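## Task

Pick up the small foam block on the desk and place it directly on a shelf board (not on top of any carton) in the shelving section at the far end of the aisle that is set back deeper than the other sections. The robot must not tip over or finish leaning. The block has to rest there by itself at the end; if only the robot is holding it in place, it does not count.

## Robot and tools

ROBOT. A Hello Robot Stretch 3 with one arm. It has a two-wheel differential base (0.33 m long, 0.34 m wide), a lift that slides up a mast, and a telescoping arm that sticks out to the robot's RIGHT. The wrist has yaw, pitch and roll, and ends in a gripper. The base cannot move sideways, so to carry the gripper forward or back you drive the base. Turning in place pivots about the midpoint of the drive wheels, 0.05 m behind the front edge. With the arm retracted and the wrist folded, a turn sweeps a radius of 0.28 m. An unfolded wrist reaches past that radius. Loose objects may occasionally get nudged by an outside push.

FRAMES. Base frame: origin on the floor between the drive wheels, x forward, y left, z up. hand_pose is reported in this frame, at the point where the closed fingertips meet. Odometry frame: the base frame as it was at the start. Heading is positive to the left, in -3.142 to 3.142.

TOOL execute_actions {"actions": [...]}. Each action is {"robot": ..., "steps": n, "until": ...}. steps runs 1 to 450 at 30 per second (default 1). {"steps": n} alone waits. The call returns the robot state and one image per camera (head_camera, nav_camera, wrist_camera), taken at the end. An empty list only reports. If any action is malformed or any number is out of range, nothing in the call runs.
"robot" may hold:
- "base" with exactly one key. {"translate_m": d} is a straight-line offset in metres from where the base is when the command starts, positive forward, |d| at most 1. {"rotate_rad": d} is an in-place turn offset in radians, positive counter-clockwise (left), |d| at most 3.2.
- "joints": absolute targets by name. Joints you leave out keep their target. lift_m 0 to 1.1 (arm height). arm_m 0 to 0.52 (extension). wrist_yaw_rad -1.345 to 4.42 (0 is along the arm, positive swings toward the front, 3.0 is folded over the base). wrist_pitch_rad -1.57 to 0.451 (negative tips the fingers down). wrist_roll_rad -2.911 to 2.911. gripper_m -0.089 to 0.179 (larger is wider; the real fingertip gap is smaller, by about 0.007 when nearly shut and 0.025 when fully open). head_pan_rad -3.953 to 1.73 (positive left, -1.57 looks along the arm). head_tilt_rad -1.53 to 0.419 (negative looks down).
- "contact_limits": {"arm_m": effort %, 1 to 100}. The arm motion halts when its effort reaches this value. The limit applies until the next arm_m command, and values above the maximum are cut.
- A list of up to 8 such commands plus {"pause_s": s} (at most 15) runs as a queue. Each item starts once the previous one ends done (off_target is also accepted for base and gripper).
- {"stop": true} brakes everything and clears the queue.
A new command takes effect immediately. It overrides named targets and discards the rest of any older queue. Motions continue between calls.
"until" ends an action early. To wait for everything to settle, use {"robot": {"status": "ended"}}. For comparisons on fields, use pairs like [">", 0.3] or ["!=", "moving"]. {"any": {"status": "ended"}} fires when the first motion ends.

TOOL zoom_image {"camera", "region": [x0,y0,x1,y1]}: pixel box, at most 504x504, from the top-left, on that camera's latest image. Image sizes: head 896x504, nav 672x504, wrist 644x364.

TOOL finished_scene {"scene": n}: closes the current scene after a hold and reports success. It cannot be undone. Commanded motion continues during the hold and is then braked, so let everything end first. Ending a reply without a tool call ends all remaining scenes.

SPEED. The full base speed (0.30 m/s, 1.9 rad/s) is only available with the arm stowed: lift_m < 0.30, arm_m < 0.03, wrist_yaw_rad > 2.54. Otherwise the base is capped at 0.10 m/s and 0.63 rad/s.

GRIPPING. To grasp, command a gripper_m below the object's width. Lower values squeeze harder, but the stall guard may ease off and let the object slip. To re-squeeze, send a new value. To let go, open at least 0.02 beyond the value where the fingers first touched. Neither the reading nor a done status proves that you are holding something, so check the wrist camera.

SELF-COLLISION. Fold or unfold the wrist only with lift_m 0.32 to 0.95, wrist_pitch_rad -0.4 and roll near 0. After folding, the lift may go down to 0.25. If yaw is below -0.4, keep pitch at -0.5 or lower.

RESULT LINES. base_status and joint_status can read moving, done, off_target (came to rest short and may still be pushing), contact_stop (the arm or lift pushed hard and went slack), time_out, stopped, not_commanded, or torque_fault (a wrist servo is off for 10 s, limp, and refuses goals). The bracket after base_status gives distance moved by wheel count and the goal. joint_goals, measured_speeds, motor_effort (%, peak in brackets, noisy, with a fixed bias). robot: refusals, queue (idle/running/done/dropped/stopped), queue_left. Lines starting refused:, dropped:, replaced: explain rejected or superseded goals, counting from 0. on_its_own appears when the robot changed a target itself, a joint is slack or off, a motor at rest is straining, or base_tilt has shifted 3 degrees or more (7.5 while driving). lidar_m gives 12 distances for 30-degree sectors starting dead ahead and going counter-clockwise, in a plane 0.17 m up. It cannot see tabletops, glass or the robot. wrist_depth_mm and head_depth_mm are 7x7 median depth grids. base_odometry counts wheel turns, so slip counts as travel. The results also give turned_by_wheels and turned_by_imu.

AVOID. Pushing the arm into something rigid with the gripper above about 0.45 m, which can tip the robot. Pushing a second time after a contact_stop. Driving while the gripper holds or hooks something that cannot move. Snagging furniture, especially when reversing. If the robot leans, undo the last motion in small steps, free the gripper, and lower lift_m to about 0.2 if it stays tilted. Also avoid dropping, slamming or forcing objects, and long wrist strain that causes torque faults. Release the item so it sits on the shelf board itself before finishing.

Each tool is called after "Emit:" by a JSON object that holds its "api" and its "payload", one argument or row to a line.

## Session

Emit:
{"api": "execute_actions", "payload": {
  "actions": []
}}

Scene clock: 0.00 s.
robot.base_odometry: x=+0.000 y=+0.000 heading=+0.000 (m, m, rad; robot's odometry frame)
robot.turned_by_wheels: +0.000 (rad since the last result)
robot.turned_by_imu: +0.000 (rad since the last result)
robot.base_tilt: forward=-0.9 right=-1.4 (deg)
robot.lidar_m: 1.48 1.96 1.58 1.79 2.43 2.31 1.35 1.17 0.90 0.93 1.52 1.44
robot.head_depth_mm: 1321 1333 1329 1348 1364 1369 1384 / 1389 1411 1408 1420 1426 1441 1462 / 1476 1474 1479 1498 1513 1532 1533 / 1558 1560 1578 1583 1594 1605 1639 / 1643 1641 1668 1684 1690 1722 1749 / 1763 1757 1793 1800 1819 1837 1845 / 1875 1888 1923 1939 1946 1969 1964
robot.base_status: not_commanded
robot.joint_positions: lift_m=+0.493 arm_m=+0.002 wrist_yaw_rad=+3.027 wrist_pitch_rad=-0.613 wrist_roll_rad=+0.011 gripper_m=+0.037 head_pan_rad=+0.007 head_tilt_rad=+0.006
robot.joint_goals: lift_m=+0.493 arm_m=+0.002 wrist_yaw_rad=+3.027 wrist_pitch_rad=-0.613 wrist_roll_rad=+0.011 gripper_m=+0.037 head_pan_rad=+0.007 head_tilt_rad=+0.006
robot.joint_status: lift_m=not_commanded arm_m=not_commanded wrist_yaw_rad=not_commanded wrist_pitch_rad=not_commanded wrist_roll_rad=not_commanded gripper_m=not_commanded head_pan_rad=not_commanded head_tilt_rad=not_commanded
robot.measured_speeds: translate_m=+0.000 rotate_rad=+0.000 lift_m=+0.000 arm_m=+0.000 wrist_yaw_rad=+0.000 wrist_pitch_rad=+0.000 wrist_roll_rad=+0.000 head_pan_rad=+0.000 head_tilt_rad=+0.000
robot: refusals=0 queue=idle queue_left=0
robot.motor_effort: left_wheel=+0 right_wheel=+1 lift_m=+24 arm_m=-1 wrist_yaw_rad=+0 wrist_pitch_rad=+6 wrist_roll_rad=+0 gripper_m=+0 head_pan_rad=+1 head_tilt_rad=+1 (%)
robot.hand_pose: x=+0.0012 y=+0.0477 z=+0.4646 quat_wxyz=(+0.253, +0.689, +0.173, +0.657) (m; robot's base frame)
robot.wrist_depth_mm: - - - - - - - / - - - - - - - / - - - - - - - / 818 816 819 839 848 851 862 / 714 717 - 717 740 741 734 / 624 633 - 627 633 640 638 / 562 571 - 564 562 560 563
pictures: head_camera (sideways: a quarter turn clockwise sets it upright), nav_camera (sideways: a quarter turn counterclockwise sets it upright), wrist_camera
camera_calibration (this result's frames):
head_camera: T_world_to_cam=[[-0.0317745, -0.0172352, -0.999346, 1.32246], [-0.0225279, 0.99961, -0.0165235, 0.0304229], [0.999241, 0.0219882, -0.0321504, -0.00589971], [0, 0, 0, 1]] pos_world=[0.0486011, -0.00748842, 1.32191]
nav_camera: T_world_to_cam=[[0.0339846, -0.0248813, 0.999113, -1.26216], [-0.0262938, -0.999366, -0.0239932, 0.0864531], [0.999076, -0.025455, -0.0346173, 0.00278565], [0, 0, 0, 1]] pos_world=[0.0423842, 0.0550649, 1.26321]
wrist_camera: T_world_to_cam=[[0.989912, -0.141566, 0.00580104, 0.000809178], [-0.0949295, -0.693085, -0.714578, 0.397292], [0.105181, 0.706819, -0.699531, 0.457679], [0, 0, 0, 1]] pos_world=[-0.0112252, -0.0480247, 0.604052]
Images, in order (width x height): head_camera 896x504, nav_camera 672x504, wrist_camera 644x364.

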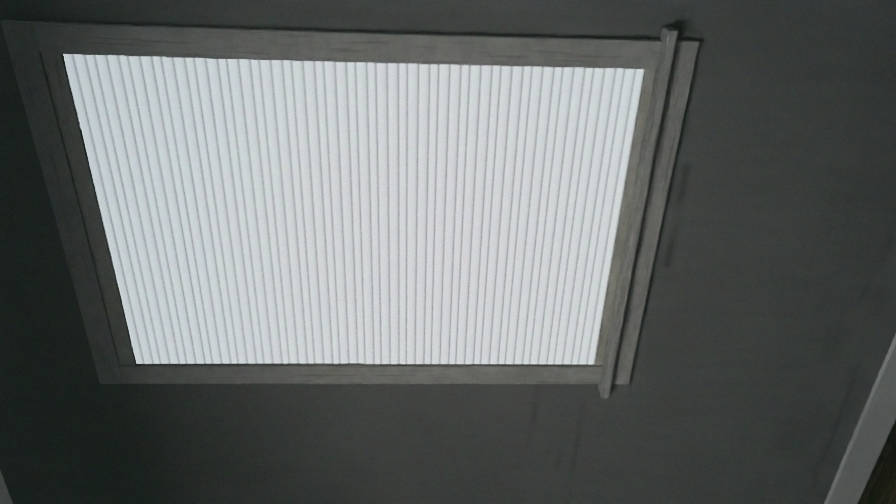

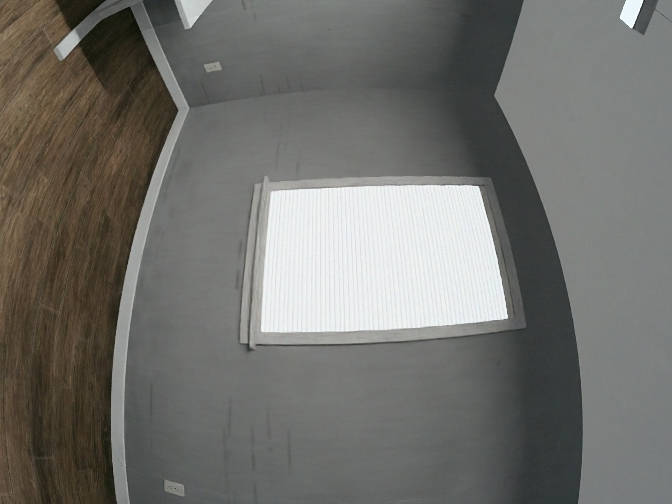

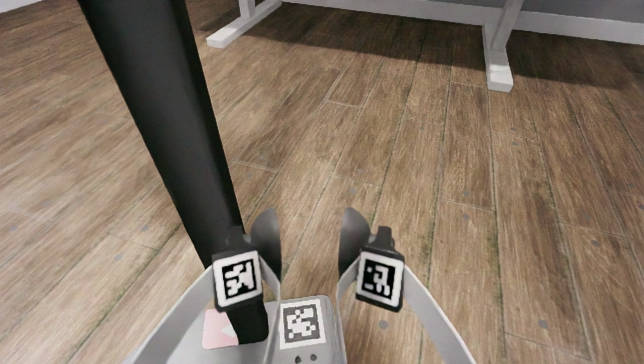

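Emit:
{"api": "execute_actions", "payload": {
  "actions": [
    {"robot": {"joints": {"head_pan_rad": 1.3, "head_tilt_rad": -0.3}}, "steps": 450, "until": {"robot": {"status": "ended"}}}
  ]
}}

Scene clock: 1.73 s.
robot.base_odometry: x=+0.000 y=+0.000 heading=+0.000 (m, m, rad; robot's odometry frame)
robot.turned_by_wheels: +0.000 (rad since the last result)
robot.turned_by_imu: +0.000 (rad since the last result)
robot.base_tilt: forward=-0.8 right=-1.4 (deg)
robot.lidar_m: 1.48 1.96 1.58 1.78 2.43 2.31 1.35 1.17 0.90 0.93 1.52 1.44
robot.head_depth_mm: 1652 1758 1850 1714 2116 1810 1503 / 1673 1786 1918 1729 2171 1866 1514 / 1714 1823 1946 1715 2228 1881 1511 / 1757 1865 2002 1711 2267 1886 1509 / 1810 1921 2043 1726 2301 1896 1497 / 1842 1963 2098 1711 2346 1879 1498 / 1876 2005 2139 1703 2208 1845 1502
robot.base_status: not_commanded
robot.joint_positions: lift_m=+0.493 arm_m=+0.002 wrist_yaw_rad=+3.027 wrist_pitch_rad=-0.613 wrist_roll_rad=+0.011 gripper_m=+0.037 head_pan_rad=+1.293 head_tilt_rad=-0.296
robot.joint_goals: lift_m=+0.493 arm_m=+0.002 wrist_yaw_rad=+3.027 wrist_pitch_rad=-0.613 wrist_roll_rad=+0.011 gripper_m=+0.037 head_pan_rad=+1.300 head_tilt_rad=-0.300
robot.joint_status: lift_m=not_commanded arm_m=not_commanded wrist_yaw_rad=not_commanded wrist_pitch_rad=not_commanded wrist_roll_rad=not_commanded gripper_m=not_commanded head_pan_rad=done head_tilt_rad=done
robot.measured_speeds: translate_m=+0.000 rotate_rad=+0.000 lift_m=+0.000 arm_m=+0.000 wrist_yaw_rad=+0.000 wrist_pitch_rad=+0.000 wrist_roll_rad=+0.000 head_pan_rad=+0.000 head_tilt_rad=+0.000
robot: refusals=0 queue=done queue_left=0
robot.motor_effort: left_wheel=+0(0) right_wheel=+1(0) lift_m=+24(24) arm_m=-1(1) wrist_yaw_rad=-1(1) wrist_pitch_rad=+5(5) wrist_roll_rad=+0(0) gripper_m=+0(0) head_pan_rad=+3(39) head_tilt_rad=-3(15) (%)
robot.hand_pose: x=+0.0012 y=+0.0477 z=+0.4646 quat_wxyz=(+0.253, +0.689, +0.173, +0.657) (m; robot's base frame)
robot.wrist_depth_mm: - - - - - - - / - - - - - - - / - - - - - - - / 836 827 822 839 845 853 847 / 717 716 - 711 729 743 728 / 631 640 - 648 639 639 645 / 561 577 - 566 570 569 573
pictures: head_camera (sideways: a quarter turn clockwise sets it upright), nav_camera (sideways: a quarter turn counterclockwise sets it upright), wrist_camera
camera_calibration (this result's frames):
head_camera: T_world_to_cam=[[-0.0735096, -0.31958, -0.944704, 1.25119], [-0.966888, 0.254962, -0.0110143, 0.0290057], [0.244384, 0.912613, -0.32774, 0.383459], [0, 0, 0, 1]] pos_world=[0.0263087, 0.0425104, 1.308]
nav_camera: T_world_to_cam=[[0.11451, 0.309727, 0.943905, -1.1904], [0.95025, -0.311211, -0.0131607, 0.066386], [0.289678, 0.898452, -0.329955, 0.391538], [0, 0, 0, 1]] pos_world=[-0.0401908, 0.0375804, 1.25369]
wrist_camera: T_world_to_cam=[[0.989912, -0.141566, 0.00580104, 0.000809174], [-0.0949295, -0.693085, -0.714578, 0.397292], [0.105181, 0.706819, -0.699531, 0.457679], [0, 0, 0, 1]] pos_world=[-0.0112252, -0.0480247, 0.604052]
Images, in order (width x height): head_camera 896x504, nav_camera 672x504, wrist_camera 644x364.

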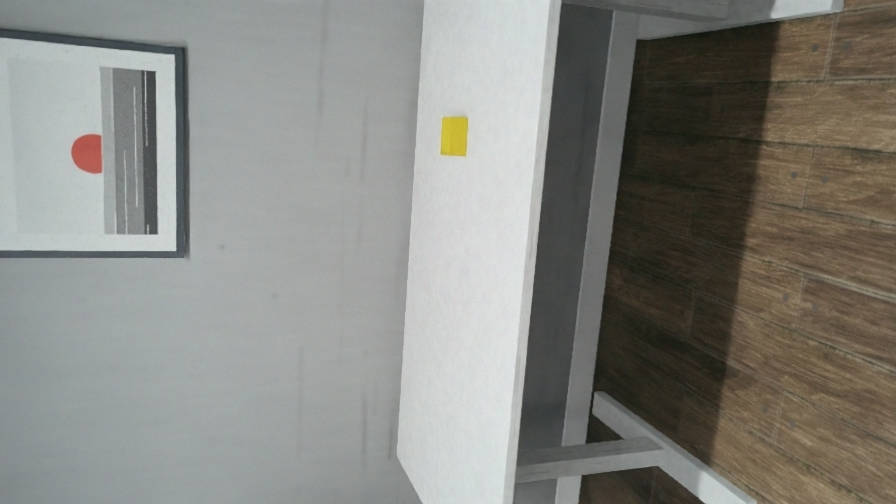

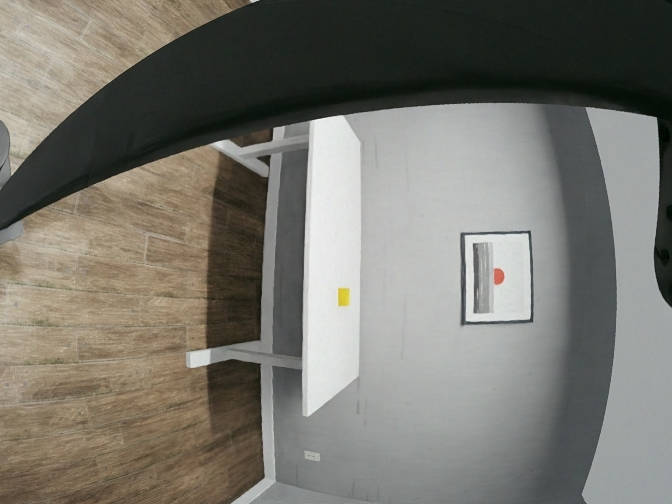

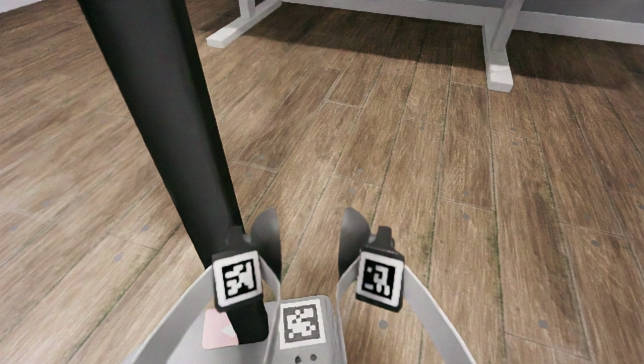

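Emit:
{"api": "execute_actions", "payload": {
  "actions": [
    {"robot": {"joints": {"head_pan_rad": -2.3, "head_tilt_rad": -0.3}}, "steps": 450, "until": {"robot": {"status": "ended"}}}
  ]
}}

Emit:
{"api": "zoom_image", "payload": {
  "camera": "nav_camera",
  "region": [84, 0, 588, 504]
}}

Scene clock: 5.23 s.
robot.base_odometry: x=+0.000 y=+0.000 heading=+0.000 (m, m, rad; robot's odometry frame)
robot.turned_by_wheels: +0.000 (rad since the last result)
robot.turned_by_imu: +0.001 (rad since the last result)
robot.base_tilt: forward=-0.8 right=-1.4 (deg)
robot.lidar_m: 1.48 1.97 1.58 1.79 2.43 2.31 1.35 1.18 0.90 0.92 1.52 1.44
robot.head_depth_mm: 1358 1786 1876 1578 1522 1726 1466 / 1668 1766 1865 1839 1954 1813 1510 / 2274 2656 2675 2448 2410 1882 1501 / 2466 2620 2784 2951 2526 1888 1502 / 779 815 863 922 987 1069 1153 / 749 792 841 894 956 1031 1113 / 734 776 822 874 928 998 1075
robot.base_status: not_commanded
robot.joint_positions: lift_m=+0.493 arm_m=+0.002 wrist_yaw_rad=+3.027 wrist_pitch_rad=-0.613 wrist_roll_rad=+0.011 gripper_m=+0.037 head_pan_rad=-2.293 head_tilt_rad=-0.296
robot.joint_goals: lift_m=+0.493 arm_m=+0.002 wrist_yaw_rad=+3.027 wrist_pitch_rad=-0.613 wrist_roll_rad=+0.011 gripper_m=+0.037 head_pan_rad=-2.300 head_tilt_rad=-0.300
robot.joint_status: lift_m=not_commanded arm_m=not_commanded wrist_yaw_rad=not_commanded wrist_pitch_rad=not_commanded wrist_roll_rad=not_commanded gripper_m=not_commanded head_pan_rad=done head_tilt_rad=done
robot.measured_speeds: translate_m=+0.000 rotate_rad=+0.000 lift_m=+0.000 arm_m=+0.000 wrist_yaw_rad=+0.000 wrist_pitch_rad=+0.000 wrist_roll_rad=+0.000 head_pan_rad=+0.000 head_tilt_rad=+0.000
robot: refusals=0 queue=done queue_left=0
robot.motor_effort: left_wheel=-1(0) right_wheel=+0(0) lift_m=+24(24) arm_m=-1(1) wrist_yaw_rad=-1(1) wrist_pitch_rad=+5(6) wrist_roll_rad=+0(0) gripper_m=+0(1) head_pan_rad=-4(39) head_tilt_rad=-1(2) (%)
robot.hand_pose: x=+0.0012 y=+0.0477 z=+0.4646 quat_wxyz=(+0.253, +0.689, +0.173, +0.657) (m; robot's base frame)
robot.wrist_depth_mm: - - - - - - - / - - - - - - - / - - - - - - - / 829 832 833 832 837 845 848 / 704 715 - 723 732 725 720 / 634 628 - 637 639 639 645 / 558 562 - 566 569 566 564
pictures: head_camera (sideways: a quarter turn clockwise sets it upright), nav_camera (sideways: a quarter turn counterclockwise sets it upright), wrist_camera
camera_calibration (this result's frames):
head_camera: T_world_to_cam=[[0.203788, 0.257201, -0.944626, 1.2494], [0.76367, -0.645513, -0.0110095, 0.0184431], [-0.6126, -0.719138, -0.327965, 0.388979], [0, 0, 0, 1]] pos_world=[-0.0304085, -0.0297117, 1.30799]
nav_camera: T_world_to_cam=[[-0.236583, -0.230694, 0.943827, -1.18815], [-0.724482, 0.689168, -0.0131515, 0.07659], [-0.647422, -0.686897, -0.330179, 0.397546], [0, 0, 0, 1]] pos_world=[0.0317713, -0.0538105, 1.25368]
wrist_camera: T_world_to_cam=[[0.989912, -0.141566, 0.00580118, 0.000809104], [-0.0949293, -0.693085, -0.714578, 0.397292], [0.105181, 0.706819, -0.699531, 0.457679], [0, 0, 0, 1]] pos_world=[-0.0112252, -0.0480247, 0.604052]
Images, in order (width x height): head_camera 896x504, nav_camera 672x504, wrist_camera 644x364.

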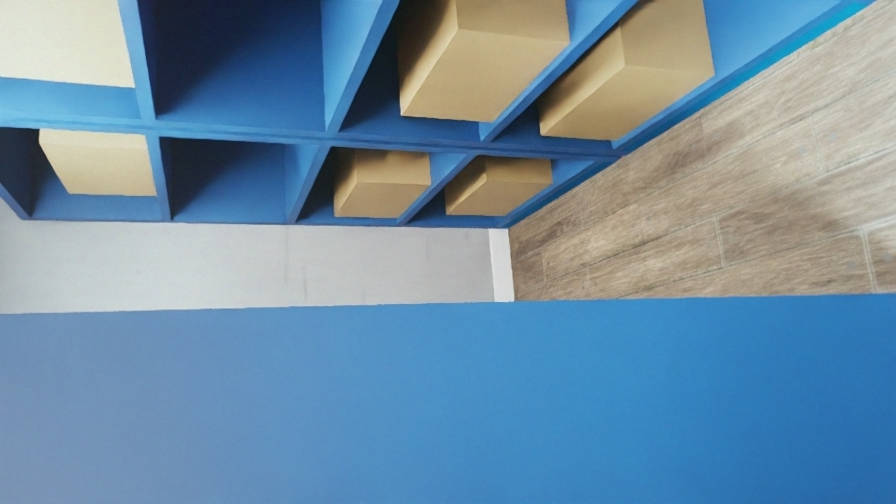

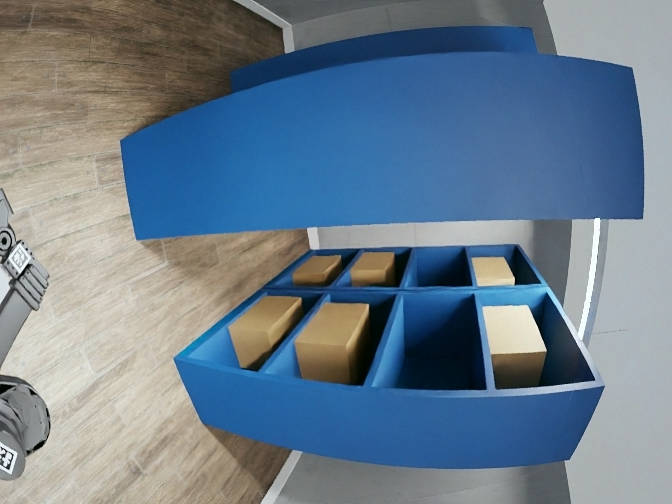

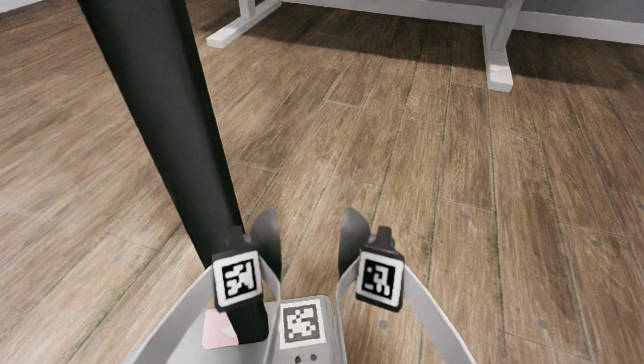

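Region (84, 0, 588, 504) of nav_camera's 672x504 image, scaled by 1.000.

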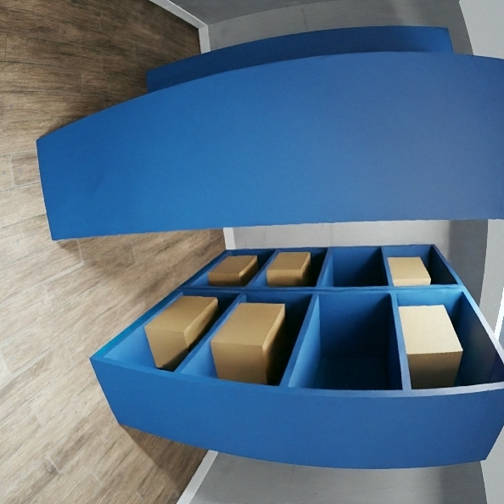

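Emit:
{"api": "execute_actions", "payload": {
  "actions": [
    {"robot": {"base": {"rotate_rad": 1.168}, "joints": {"lift_m": 0.88, "wrist_pitch_rad": -0.4, "wrist_roll_rad": 0.0, "head_pan_rad": 0.0, "head_tilt_rad": -0.4}}, "steps": 450, "until": {"robot": {"base_status": ["!=", "moving"]}}},
    {"robot": {"base": {"translate_m": 0.803}}, "steps": 450, "until": {"robot": {"lift_m": [">", 0.8]}}},
    {"robot": {"joints": {"wrist_yaw_rad": 0.0, "gripper_m": 0.16}}, "steps": 450, "until": {"robot": {"base_status": ["!=", "moving"]}}}
  ]
}}

Scene clock: 22.17 s.
robot.base_odometry: x=+0.315 y=+0.739 heading=+1.168 (m, m, rad; robot's odometry frame)
robot.turned_by_wheels: +1.168 (rad since the last result)
robot.turned_by_imu: +1.186 (rad since the last result)
robot.base_tilt: forward=-0.8 right=-1.4 (deg)
robot.lidar_m: 1.21 1.14 1.13 2.25 2.42 1.84 1.70 1.99 1.54 1.50 1.59 0.83
robot.head_depth_mm: 988 1060 1142 1219 963 753 620 / 979 1070 1155 1225 960 754 618 / 984 1078 1165 1234 930 752 618 / 991 1082 1179 1253 964 752 619 / 995 1096 1187 1264 961 753 618 / 1011 1105 1195 1272 962 752 620 / 1028 1113 1203 1272 959 751 618
robot.base_status: done (translate_m +0.8030 of +0.8030)
robot.joint_positions: lift_m=+0.879 arm_m=+0.002 wrist_yaw_rad=+0.003 wrist_pitch_rad=-0.418 wrist_roll_rad=+0.002 gripper_m=+0.160 head_pan_rad=-0.007 head_tilt_rad=-0.395
robot.joint_goals: lift_m=+0.880 arm_m=+0.002 wrist_yaw_rad=+0.000 wrist_pitch_rad=-0.400 wrist_roll_rad=+0.000 gripper_m=+0.160 head_pan_rad=+0.000 head_tilt_rad=-0.400
robot.joint_status: lift_m=done arm_m=not_commanded wrist_yaw_rad=done wrist_pitch_rad=done wrist_roll_rad=done gripper_m=done head_pan_rad=done head_tilt_rad=done
robot.measured_speeds: translate_m=+0.000 rotate_rad=+0.000 lift_m=+0.000 arm_m=+0.000 wrist_yaw_rad=+0.000 wrist_pitch_rad=+0.000 wrist_roll_rad=+0.000 head_pan_rad=+0.000 head_tilt_rad=+0.000
robot: refusals=0 queue=done queue_left=0
robot.motor_effort: left_wheel=-4(10) right_wheel=+3(5) lift_m=+35(36) arm_m=-1(1) wrist_yaw_rad=-3(4) wrist_pitch_rad=+8(8) wrist_roll_rad=-1(3) gripper_m=+0(84) head_pan_rad=+3(39) head_tilt_rad=-3(11) (%)
robot.hand_pose: x=-0.0209 y=-0.3711 z=+0.8920 quat_wxyz=(+0.691, +0.148, -0.692, -0.146) (m; robot's base frame)
robot.wrist_depth_mm: - - - - - - - / - - - - - - - / - - - - - - - / - - - - - - - / - - - - - - - / - - - - - - - / - - - - - - -
pictures: head_camera (sideways: a quarter turn clockwise sets it upright), nav_camera (sideways: a quarter turn counterclockwise sets it upright), wrist_camera
camera_calibration (this result's frames):
head_camera: T_world_to_cam=[[-0.419531, -0.0140569, -0.907632, 1.20492], [-0.0141193, 0.99986, -0.00895896, 0.0205167], [0.907631, 0.00905654, -0.419671, 0.499048], [0, 0, 0, 1]] pos_world=[0.0528388, -0.0080961, 1.30324]
nav_camera: T_world_to_cam=[[0.420923, -0.0280841, 0.906661, -1.14366], [-0.0466364, -0.998869, -0.00928894, 0.067425], [0.905897, -0.0383735, -0.421757, 0.507246], [0, 0, 0, 1]] pos_world=[0.0250248, 0.054695, 1.25147]
wrist_camera: T_world_to_cam=[[-0.999735, 0.0214363, 0.00838553, -0.0224893], [0.00472876, 0.547799, -0.836596, 0.981801], [-0.0225271, -0.836335, -0.547756, 0.344303], [0, 0, 0, 1]] pos_world=[-0.0193699, -0.249395, 1.01015]
Images, in order (width x height): head_camera 896x504, nav_camera 672x504, wrist_camera 644x364.

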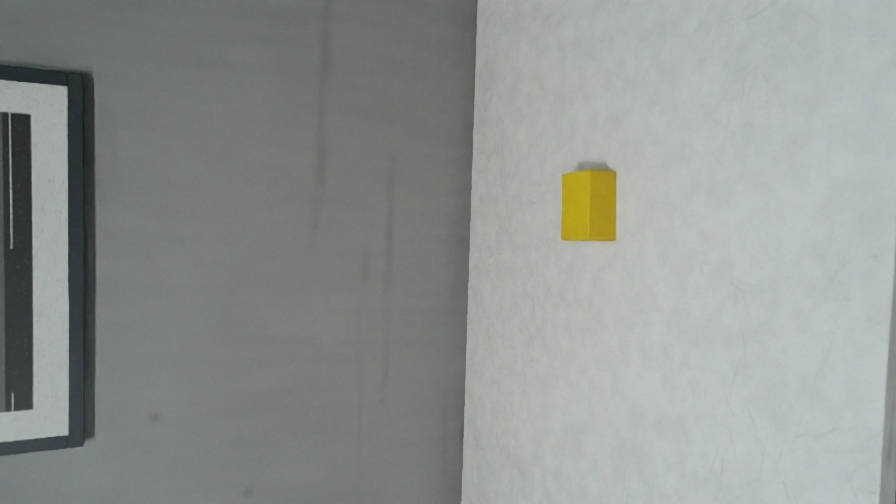

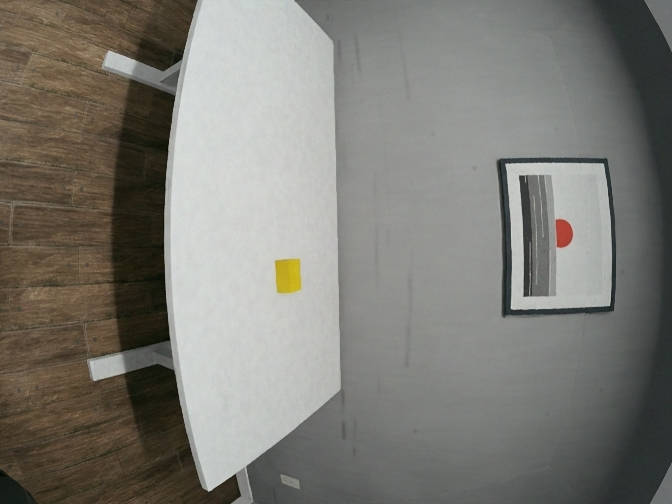

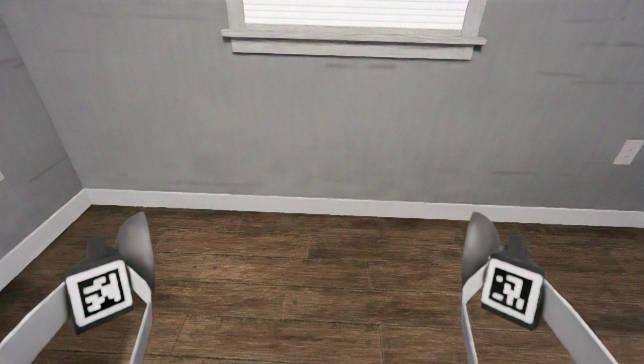

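Emit:
{"api": "execute_actions", "payload": {
  "actions": [
    {"robot": {"base": {"rotate_rad": 1.507}, "joints": {"arm_m": 0.42, "gripper_m": 0.179, "head_pan_rad": -1.45, "head_tilt_rad": -0.55}}, "steps": 450, "until": {"robot": {"status": "ended"}}}
  ]
}}

Scene clock: 27.47 s.
robot.base_odometry: x=+0.315 y=+0.739 heading=+2.675 (m, m, rad; robot's odometry frame)
robot.turned_by_wheels: +1.507 (rad since the last result)
robot.turned_by_imu: +1.524 (rad since the last result)
robot.base_tilt: forward=-0.8 right=-1.5 (deg)
robot.lidar_m: 2.25 2.32 1.84 1.70 2.12 1.56 1.50 1.55 0.83 1.20 1.26 1.13
robot.head_depth_mm: 984 1078 1152 987 800 658 1234 / 997 1097 - 947 802 658 1230 / 1014 1113 1218 949 800 659 1261 / 1030 1128 1241 1028 801 658 1257 / 1038 1151 1259 1023 800 676 1268 / 1054 1158 1274 1019 800 676 1270 / 1067 1181 1282 1023 800 694 1272
robot.base_status: done (rotate_rad +1.5069 of +1.5070)
robot.joint_positions: lift_m=+0.879 arm_m=+0.420 wrist_yaw_rad=+0.001 wrist_pitch_rad=-0.418 wrist_roll_rad=+0.002 gripper_m=+0.179 head_pan_rad=-1.443 head_tilt_rad=-0.543
robot.joint_goals: lift_m=+0.880 arm_m=+0.420 wrist_yaw_rad=+0.000 wrist_pitch_rad=-0.400 wrist_roll_rad=+0.000 gripper_m=+0.179 head_pan_rad=-1.450 head_tilt_rad=-0.550
robot.joint_status: lift_m=done arm_m=done wrist_yaw_rad=done wrist_pitch_rad=done wrist_roll_rad=done gripper_m=done head_pan_rad=done head_tilt_rad=done
robot.measured_speeds: translate_m=+0.000 rotate_rad=+0.000 lift_m=+0.000 arm_m=+0.000 wrist_yaw_rad=+0.000 wrist_pitch_rad=+0.000 wrist_roll_rad=+0.000 head_pan_rad=+0.000 head_tilt_rad=+0.000
robot: refusals=0 queue=done queue_left=0
robot.motor_effort: left_wheel=-3(10) right_wheel=+2(5) lift_m=+34(34) arm_m=+1(1) wrist_yaw_rad=-2(3) wrist_pitch_rad=+8(8) wrist_roll_rad=-1(2) gripper_m=+1(72) head_pan_rad=-3(38) head_tilt_rad=-2(14) (%)
robot.hand_pose: x=-0.0213 y=-0.7891 z=+0.8920 quat_wxyz=(+0.691, +0.147, -0.692, -0.147) (m; robot's base frame)
robot.wrist_depth_mm: 468 472 475 478 484 486 491 / 509 515 522 520 528 530 538 / 554 569 567 572 578 582 582 / 501 506 508 512 524 534 628 / 407 425 409 420 423 442 430 / - 342 346 348 352 352 357 / 286 297 289 284 299 304 304
pictures: head_camera (sideways: a quarter turn clockwise sets it upright), nav_camera (sideways: a quarter turn counterclockwise sets it upright), wrist_camera
camera_calibration (this result's frames):
head_camera: T_world_to_cam=[[-0.0867357, 0.542322, -0.835681, 1.10905], [0.988773, 0.149313, -0.00572737, 0.0101905], [0.121672, -0.826796, -0.549185, 0.672362], [0, 0, 0, 1]] pos_world=[0.00431054, -0.0470772, 1.29612]
nav_camera: T_world_to_cam=[[0.0451427, -0.549199, 0.834471, -1.04722], [-0.996206, -0.0869611, -0.0033405, 0.065472], [0.0744011, -0.831154, -0.551041, 0.680539], [0, 0, 0, 1]] pos_world=[0.0618649, -0.00380398, 1.2491]
wrist_camera: T_world_to_cam=[[-0.999699, 0.0230402, 0.00838535, -0.0126224], [0.00560757, 0.547784, -0.836601, 1.21079], [-0.0238689, -0.836302, -0.547749, -0.00529681], [0, 0, 0, 1]] pos_world=[-0.0195347, -0.667392, 1.01016]
Images, in order (width x height): head_camera 896x504, nav_camera 672x504, wrist_camera 644x364.

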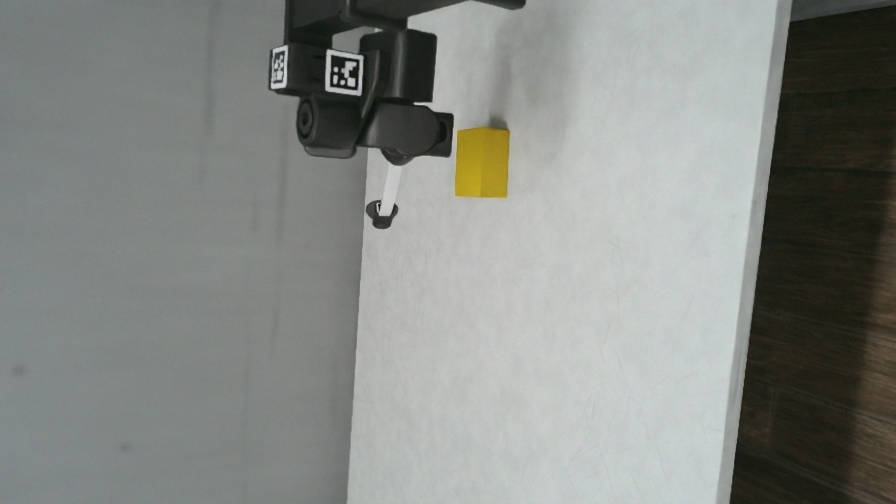

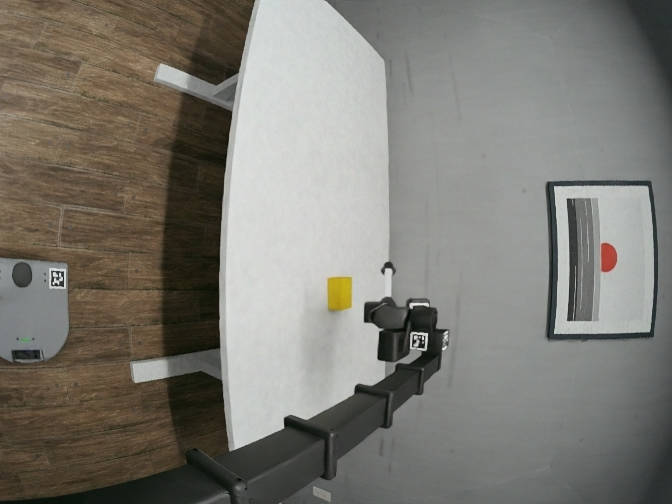

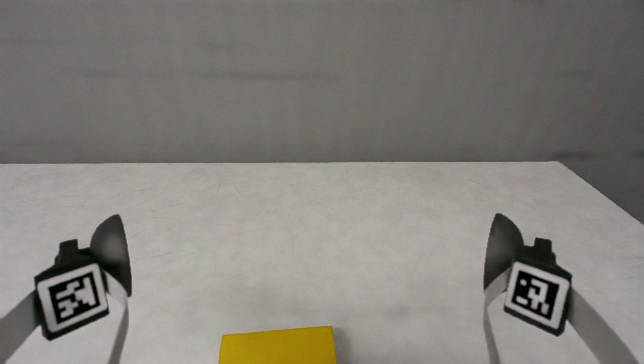

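Emit:
{"api": "execute_actions", "payload": {
  "actions": [
    {"robot": [{"base": {"translate_m": 0.032}, "joints": {"lift_m": 0.82}}, {"joints": {"lift_m": 0.755}}], "steps": 450, "until": {"robot": {"status": "ended"}}}
  ]
}}

Scene clock: 31.07 s.
robot.base_odometry: x=+0.286 y=+0.753 heading=+2.675 (m, m, rad; robot's odometry frame)
robot.turned_by_wheels: +0.000 (rad since the last result)
robot.turned_by_imu: +0.001 (rad since the last result)
robot.base_tilt: forward=-0.8 right=-1.4 (deg)
robot.lidar_m: 2.22 2.29 1.82 1.70 2.17 1.59 1.53 1.59 0.84 1.21 1.25 1.11
robot.head_depth_mm: 986 1084 1197 1113 778 648 1233 / 996 1098 1214 - 777 656 1240 / 1012 1110 1216 1066 788 657 1261 / 1024 1130 1236 1027 801 658 1265 / 1041 1144 1256 1024 802 675 1262 / 1055 1160 1277 1022 800 677 1260 / 1068 1185 1279 1023 802 693 1267
robot.base_status: done (translate_m +0.0320 of +0.0320)
robot.joint_positions: lift_m=+0.756 arm_m=+0.420 wrist_yaw_rad=+0.001 wrist_pitch_rad=-0.418 wrist_roll_rad=+0.002 gripper_m=+0.179 head_pan_rad=-1.443 head_tilt_rad=-0.543
robot.joint_goals: lift_m=+0.755 arm_m=+0.420 wrist_yaw_rad=+0.000 wrist_pitch_rad=-0.400 wrist_roll_rad=+0.000 gripper_m=+0.179 head_pan_rad=-1.450 head_tilt_rad=-0.550
robot.joint_status: lift_m=done arm_m=done wrist_yaw_rad=done wrist_pitch_rad=done wrist_roll_rad=done gripper_m=done head_pan_rad=done head_tilt_rad=done
robot.measured_speeds: translate_m=+0.000 rotate_rad=+0.000 lift_m=+0.000 arm_m=+0.000 wrist_yaw_rad=+0.000 wrist_pitch_rad=+0.000 wrist_roll_rad=+0.000 head_pan_rad=+0.000 head_tilt_rad=+0.000
robot: refusals=0 queue=done queue_left=0
robot.motor_effort: left_wheel=-4(6) right_wheel=+3(6) lift_m=+13(35) arm_m=+1(1) wrist_yaw_rad=-1(2) wrist_pitch_rad=+8(8) wrist_roll_rad=-1(2) gripper_m=+1(1) head_pan_rad=-3(3) head_tilt_rad=-3(2) (%)
robot.hand_pose: x=-0.0213 y=-0.7891 z=+0.7682 quat_wxyz=(+0.691, +0.147, -0.692, -0.147) (m; robot's base frame)
robot.wrist_depth_mm: 472 473 475 476 484 488 492 / 497 501 504 514 518 516 533 / 380 383 389 396 399 407 417 / 289 293 295 299 304 305 312 / 236 246 230 177 233 255 249 / - 199 188 149 159 204 206 / 165 171 163 162 169 175 176
pictures: head_camera (sideways: a quarter turn clockwise sets it upright), nav_camera (sideways: a quarter turn counterclockwise sets it upright), wrist_camera
camera_calibration (this result's frames):
head_camera: T_world_to_cam=[[-0.0867359, 0.542322, -0.835681, 1.10905], [0.988773, 0.149313, -0.00572737, 0.0101905], [0.121672, -0.826796, -0.549185, 0.672362], [0, 0, 0, 1]] pos_world=[0.00431055, -0.0470772, 1.29612]
nav_camera: T_world_to_cam=[[0.0451428, -0.549199, 0.834471, -1.04722], [-0.996206, -0.0869613, -0.0033405, 0.065472], [0.0744013, -0.831154, -0.551041, 0.680539], [0, 0, 0, 1]] pos_world=[0.0618649, -0.00380397, 1.2491]
wrist_camera: T_world_to_cam=[[-0.999699, 0.0230404, 0.00838541, -0.011584], [0.00560762, 0.547784, -0.836601, 1.1072], [-0.023869, -0.836302, -0.547749, -0.0731241], [0, 0, 0, 1]] pos_world=[-0.0195347, -0.667395, 0.88633]
Images, in order (width x height): head_camera 896x504, nav_camera 672x504, wrist_camera 644x364.

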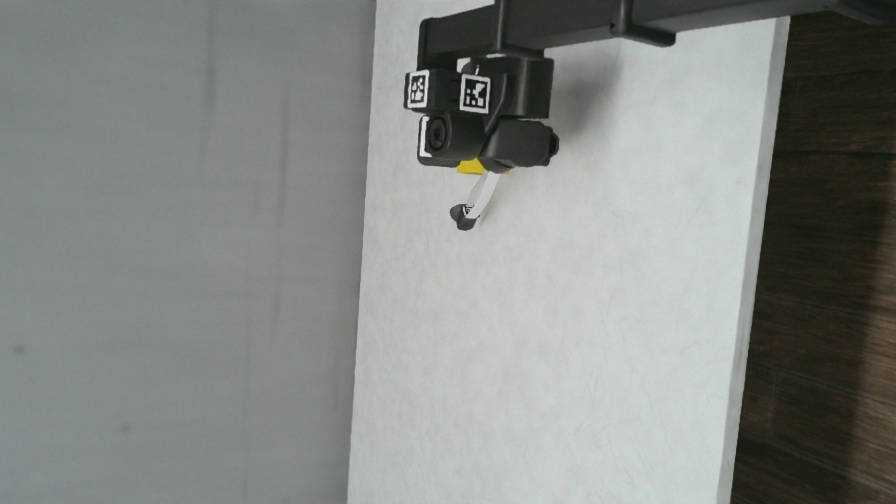

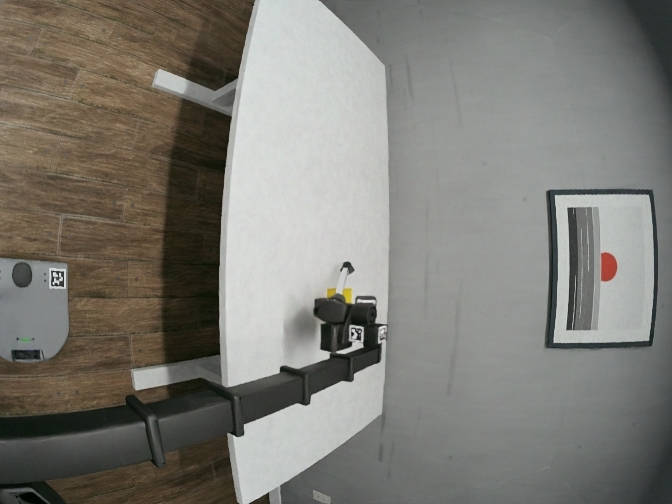

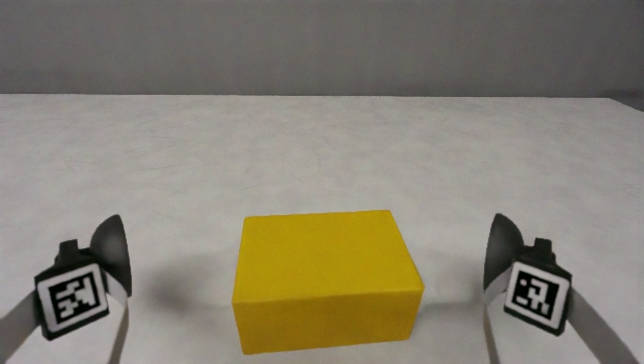

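Emit:
{"api": "execute_actions", "payload": {
  "actions": []
}}

Scene clock: 32.20 s.
robot.base_odometry: x=+0.286 y=+0.753 heading=+2.675 (m, m, rad; robot's odometry frame)
robot.turned_by_wheels: +0.000 (rad since the last result)
robot.turned_by_imu: +0.000 (rad since the last result)
robot.base_tilt: forward=-0.9 right=-1.4 (deg)
robot.lidar_m: 2.22 2.29 1.82 1.70 2.18 1.59 1.53 1.59 0.84 1.21 1.25 1.11
robot.head_depth_mm: 987 1079 1197 1110 778 650 1242 / 1001 1095 1216 - 778 657 1236 / 1013 1113 1220 1066 789 658 1267 / 1022 1129 1235 1028 800 657 1266 / 1045 1146 1256 1025 800 676 1259 / 1052 1159 1281 1022 802 677 1270 / 1074 1175 1276 1028 802 692 1260
robot.base_status: done (translate_m +0.0320 of +0.0320)
robot.joint_positions: lift_m=+0.756 arm_m=+0.420 wrist_yaw_rad=+0.001 wrist_pitch_rad=-0.418 wrist_roll_rad=+0.002 gripper_m=+0.179 head_pan_rad=-1.443 head_tilt_rad=-0.543
robot.joint_goals: lift_m=+0.755 arm_m=+0.420 wrist_yaw_rad=+0.000 wrist_pitch_rad=-0.400 wrist_roll_rad=+0.000 gripper_m=+0.179 head_pan_rad=-1.450 head_tilt_rad=-0.550
robot.joint_status: lift_m=done arm_m=done wrist_yaw_rad=done wrist_pitch_rad=done wrist_roll_rad=done gripper_m=done head_pan_rad=done head_tilt_rad=done
robot.measured_speeds: translate_m=+0.000 rotate_rad=+0.000 lift_m=+0.000 arm_m=+0.000 wrist_yaw_rad=+0.000 wrist_pitch_rad=+0.000 wrist_roll_rad=+0.000 head_pan_rad=+0.000 head_tilt_rad=+0.000
robot: refusals=0 queue=done queue_left=0
robot.motor_effort: left_wheel=-4(4) right_wheel=+3(3) lift_m=+13(13) arm_m=+1(1) wrist_yaw_rad=-2(1) wrist_pitch_rad=+8(8) wrist_roll_rad=-1(1) gripper_m=+0(0) head_pan_rad=-3(3) head_tilt_rad=-3(3) (%)
robot.hand_pose: x=-0.0213 y=-0.7891 z=+0.7682 quat_wxyz=(+0.691, +0.147, -0.692, -0.147) (m; robot's base frame)
robot.wrist_depth_mm: 466 471 478 482 488 489 493 / 505 503 509 515 516 524 528 / 378 383 393 395 403 405 415 / 291 291 295 300 303 308 309 / 235 245 229 177 233 256 247 / - 198 188 148 159 204 207 / 166 171 164 162 169 175 177
pictures: head_camera (sideways: a quarter turn clockwise sets it upright), nav_camera (sideways: a quarter turn counterclockwise sets it upright), wrist_camera
camera_calibration (this result's frames):
head_camera: T_world_to_cam=[[-0.0867358, 0.542322, -0.835681, 1.10905], [0.988773, 0.149313, -0.00572737, 0.0101905], [0.121672, -0.826796, -0.549185, 0.672362], [0, 0, 0, 1]] pos_world=[0.00431054, -0.0470772, 1.29612]
nav_camera: T_world_to_cam=[[0.0451428, -0.549199, 0.834471, -1.04722], [-0.996206, -0.0869612, -0.0033405, 0.065472], [0.0744012, -0.831154, -0.551041, 0.680539], [0, 0, 0, 1]] pos_world=[0.0618649, -0.00380398, 1.2491]
wrist_camera: T_world_to_cam=[[-0.999699, 0.0230403, 0.00838539, -0.011584], [0.00560758, 0.547784, -0.836601, 1.1072], [-0.0238689, -0.836302, -0.547749, -0.0731241], [0, 0, 0, 1]] pos_world=[-0.0195347, -0.667395, 0.88633]
Images, in order (width x height): head_camera 896x504, nav_camera 672x504, wrist_camera 644x364.

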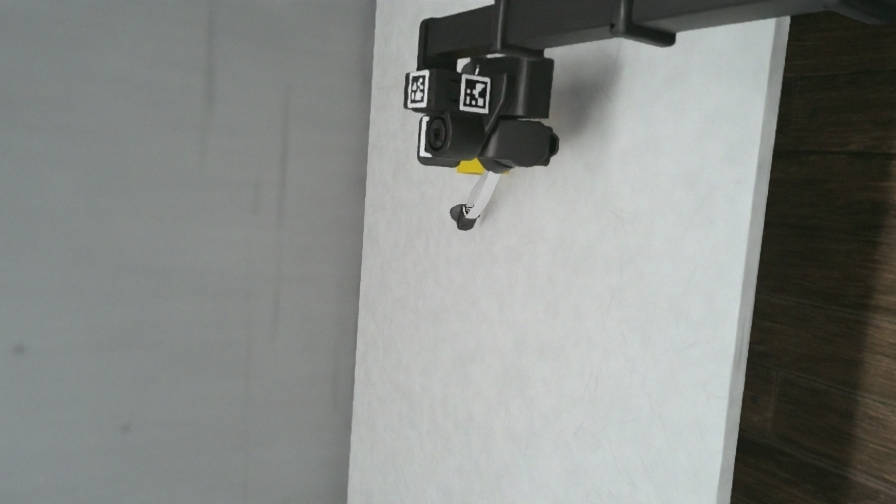

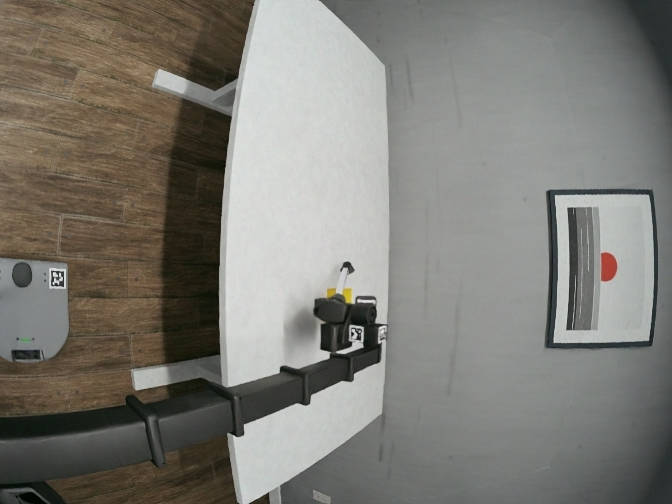

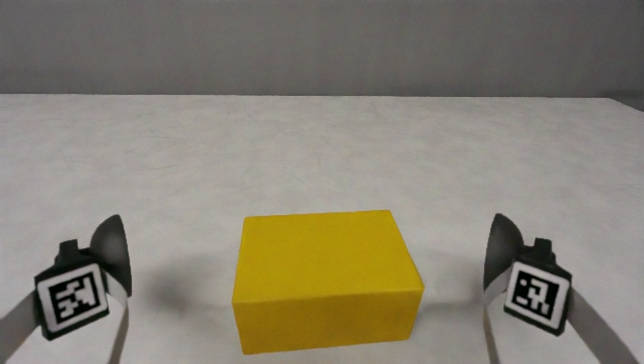

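Emit:
{"api": "execute_actions", "payload": {
  "actions": [
    {"robot": [{"joints": {"lift_m": 0.737}}, {"joints": {"gripper_m": 0.055}}], "steps": 150, "until": {"robot": {"status": "ended"}}}
  ]
}}

Scene clock: 35.00 s.
robot.base_odometry: x=+0.286 y=+0.753 heading=+2.675 (m, m, rad; robot's odometry frame)
robot.turned_by_wheels: +0.000 (rad since the last result)
robot.turned_by_imu: +0.001 (rad since the last result)
robot.base_tilt: forward=-0.8 right=-1.4 (deg)
robot.lidar_m: 2.22 2.30 1.83 1.69 2.17 1.59 1.53 1.59 0.84 1.21 1.25 1.10
robot.head_depth_mm: 985 1078 1200 1088 - 641 1243 / 1000 1097 1221 1114 777 657 1236 / 1010 1116 1212 1062 778 659 1259 / 1022 1135 1236 1019 802 659 1261 / 1041 1146 1260 1021 803 676 1268 / 1056 1156 1280 1024 801 676 1261 / 1065 1185 1283 1023 803 694 1264
robot.base_status: done (translate_m +0.0320 of +0.0320)
robot.joint_positions: lift_m=+0.738 arm_m=+0.420 wrist_yaw_rad=+0.001 wrist_pitch_rad=-0.418 wrist_roll_rad=+0.002 gripper_m=+0.056 head_pan_rad=-1.443 head_tilt_rad=-0.543
robot.joint_goals: lift_m=+0.737 arm_m=+0.420 wrist_yaw_rad=+0.000 wrist_pitch_rad=-0.400 wrist_roll_rad=+0.000 gripper_m=+0.055 head_pan_rad=-1.450 head_tilt_rad=-0.550
robot.joint_status: lift_m=done arm_m=done wrist_yaw_rad=done wrist_pitch_rad=done wrist_roll_rad=done gripper_m=done head_pan_rad=done head_tilt_rad=done
robot.measured_speeds: translate_m=+0.000 rotate_rad=+0.000 lift_m=+0.000 arm_m=+0.000 wrist_yaw_rad=+0.000 wrist_pitch_rad=+0.000 wrist_roll_rad=+0.000 head_pan_rad=+0.000 head_tilt_rad=+0.000
robot: refusals=0 queue=done queue_left=0
robot.motor_effort: left_wheel=-4(4) right_wheel=+3(3) lift_m=+13(11) arm_m=+1(1) wrist_yaw_rad=-2(2) wrist_pitch_rad=+7(8) wrist_roll_rad=-1(2) gripper_m=-17(91) head_pan_rad=-3(3) head_tilt_rad=-3(3) (%)
robot.hand_pose: x=-0.0213 y=-0.7891 z=+0.7502 quat_wxyz=(+0.691, +0.147, -0.692, -0.147) (m; robot's base frame)
robot.wrist_depth_mm: 468 470 476 475 487 491 490 / 492 493 501 506 509 512 523 / 339 339 347 353 360 366 371 / 258 261 261 267 271 274 278 / 209 213 148 149 157 219 221 / 176 182 138 140 143 183 184 / 156 151 152 153 155 156 158
pictures: head_camera (sideways: a quarter turn clockwise sets it upright), nav_camera (sideways: a quarter turn counterclockwise sets it upright), wrist_camera
camera_calibration (this result's frames):
head_camera: T_world_to_cam=[[-0.0867358, 0.542322, -0.835681, 1.10905], [0.988773, 0.149313, -0.00572738, 0.0101905], [0.121672, -0.826796, -0.549185, 0.672362], [0, 0, 0, 1]] pos_world=[0.00431054, -0.0470772, 1.29612]
nav_camera: T_world_to_cam=[[0.0451428, -0.549199, 0.834471, -1.04722], [-0.996206, -0.0869612, -0.00334051, 0.065472], [0.0744012, -0.831155, -0.551041, 0.680539], [0, 0, 0, 1]] pos_world=[0.0618649, -0.00380398, 1.2491]
wrist_camera: T_world_to_cam=[[-0.999699, 0.0230382, 0.00838541, -0.0114342], [0.00560639, 0.547784, -0.836601, 1.09213], [-0.0238672, -0.836303, -0.547749, -0.0829904], [0, 0, 0, 1]] pos_world=[-0.0195344, -0.667395, 0.868318]
Images, in order (width x height): head_camera 896x504, nav_camera 672x504, wrist_camera 644x364.

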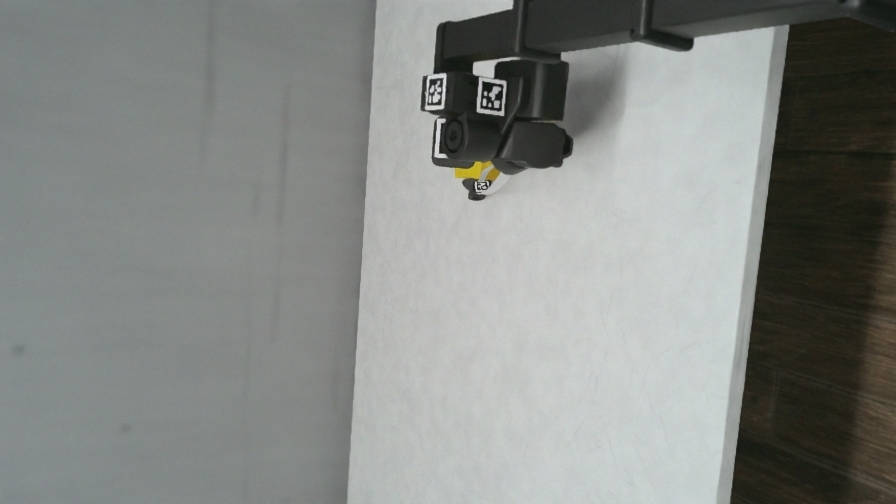

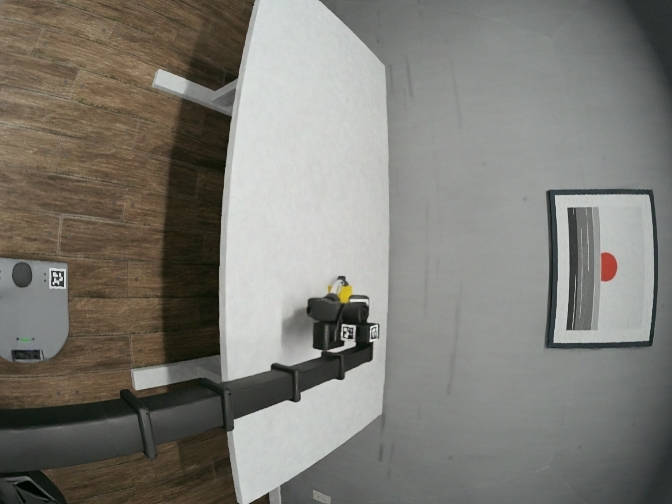

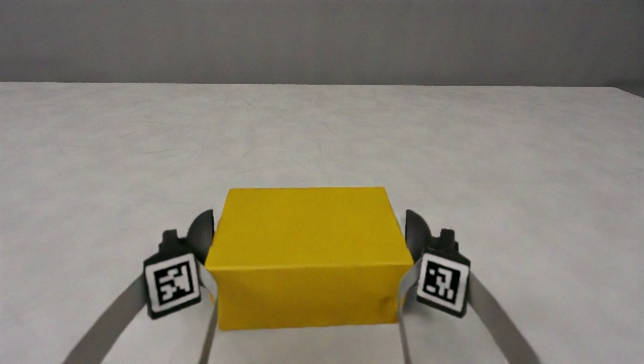

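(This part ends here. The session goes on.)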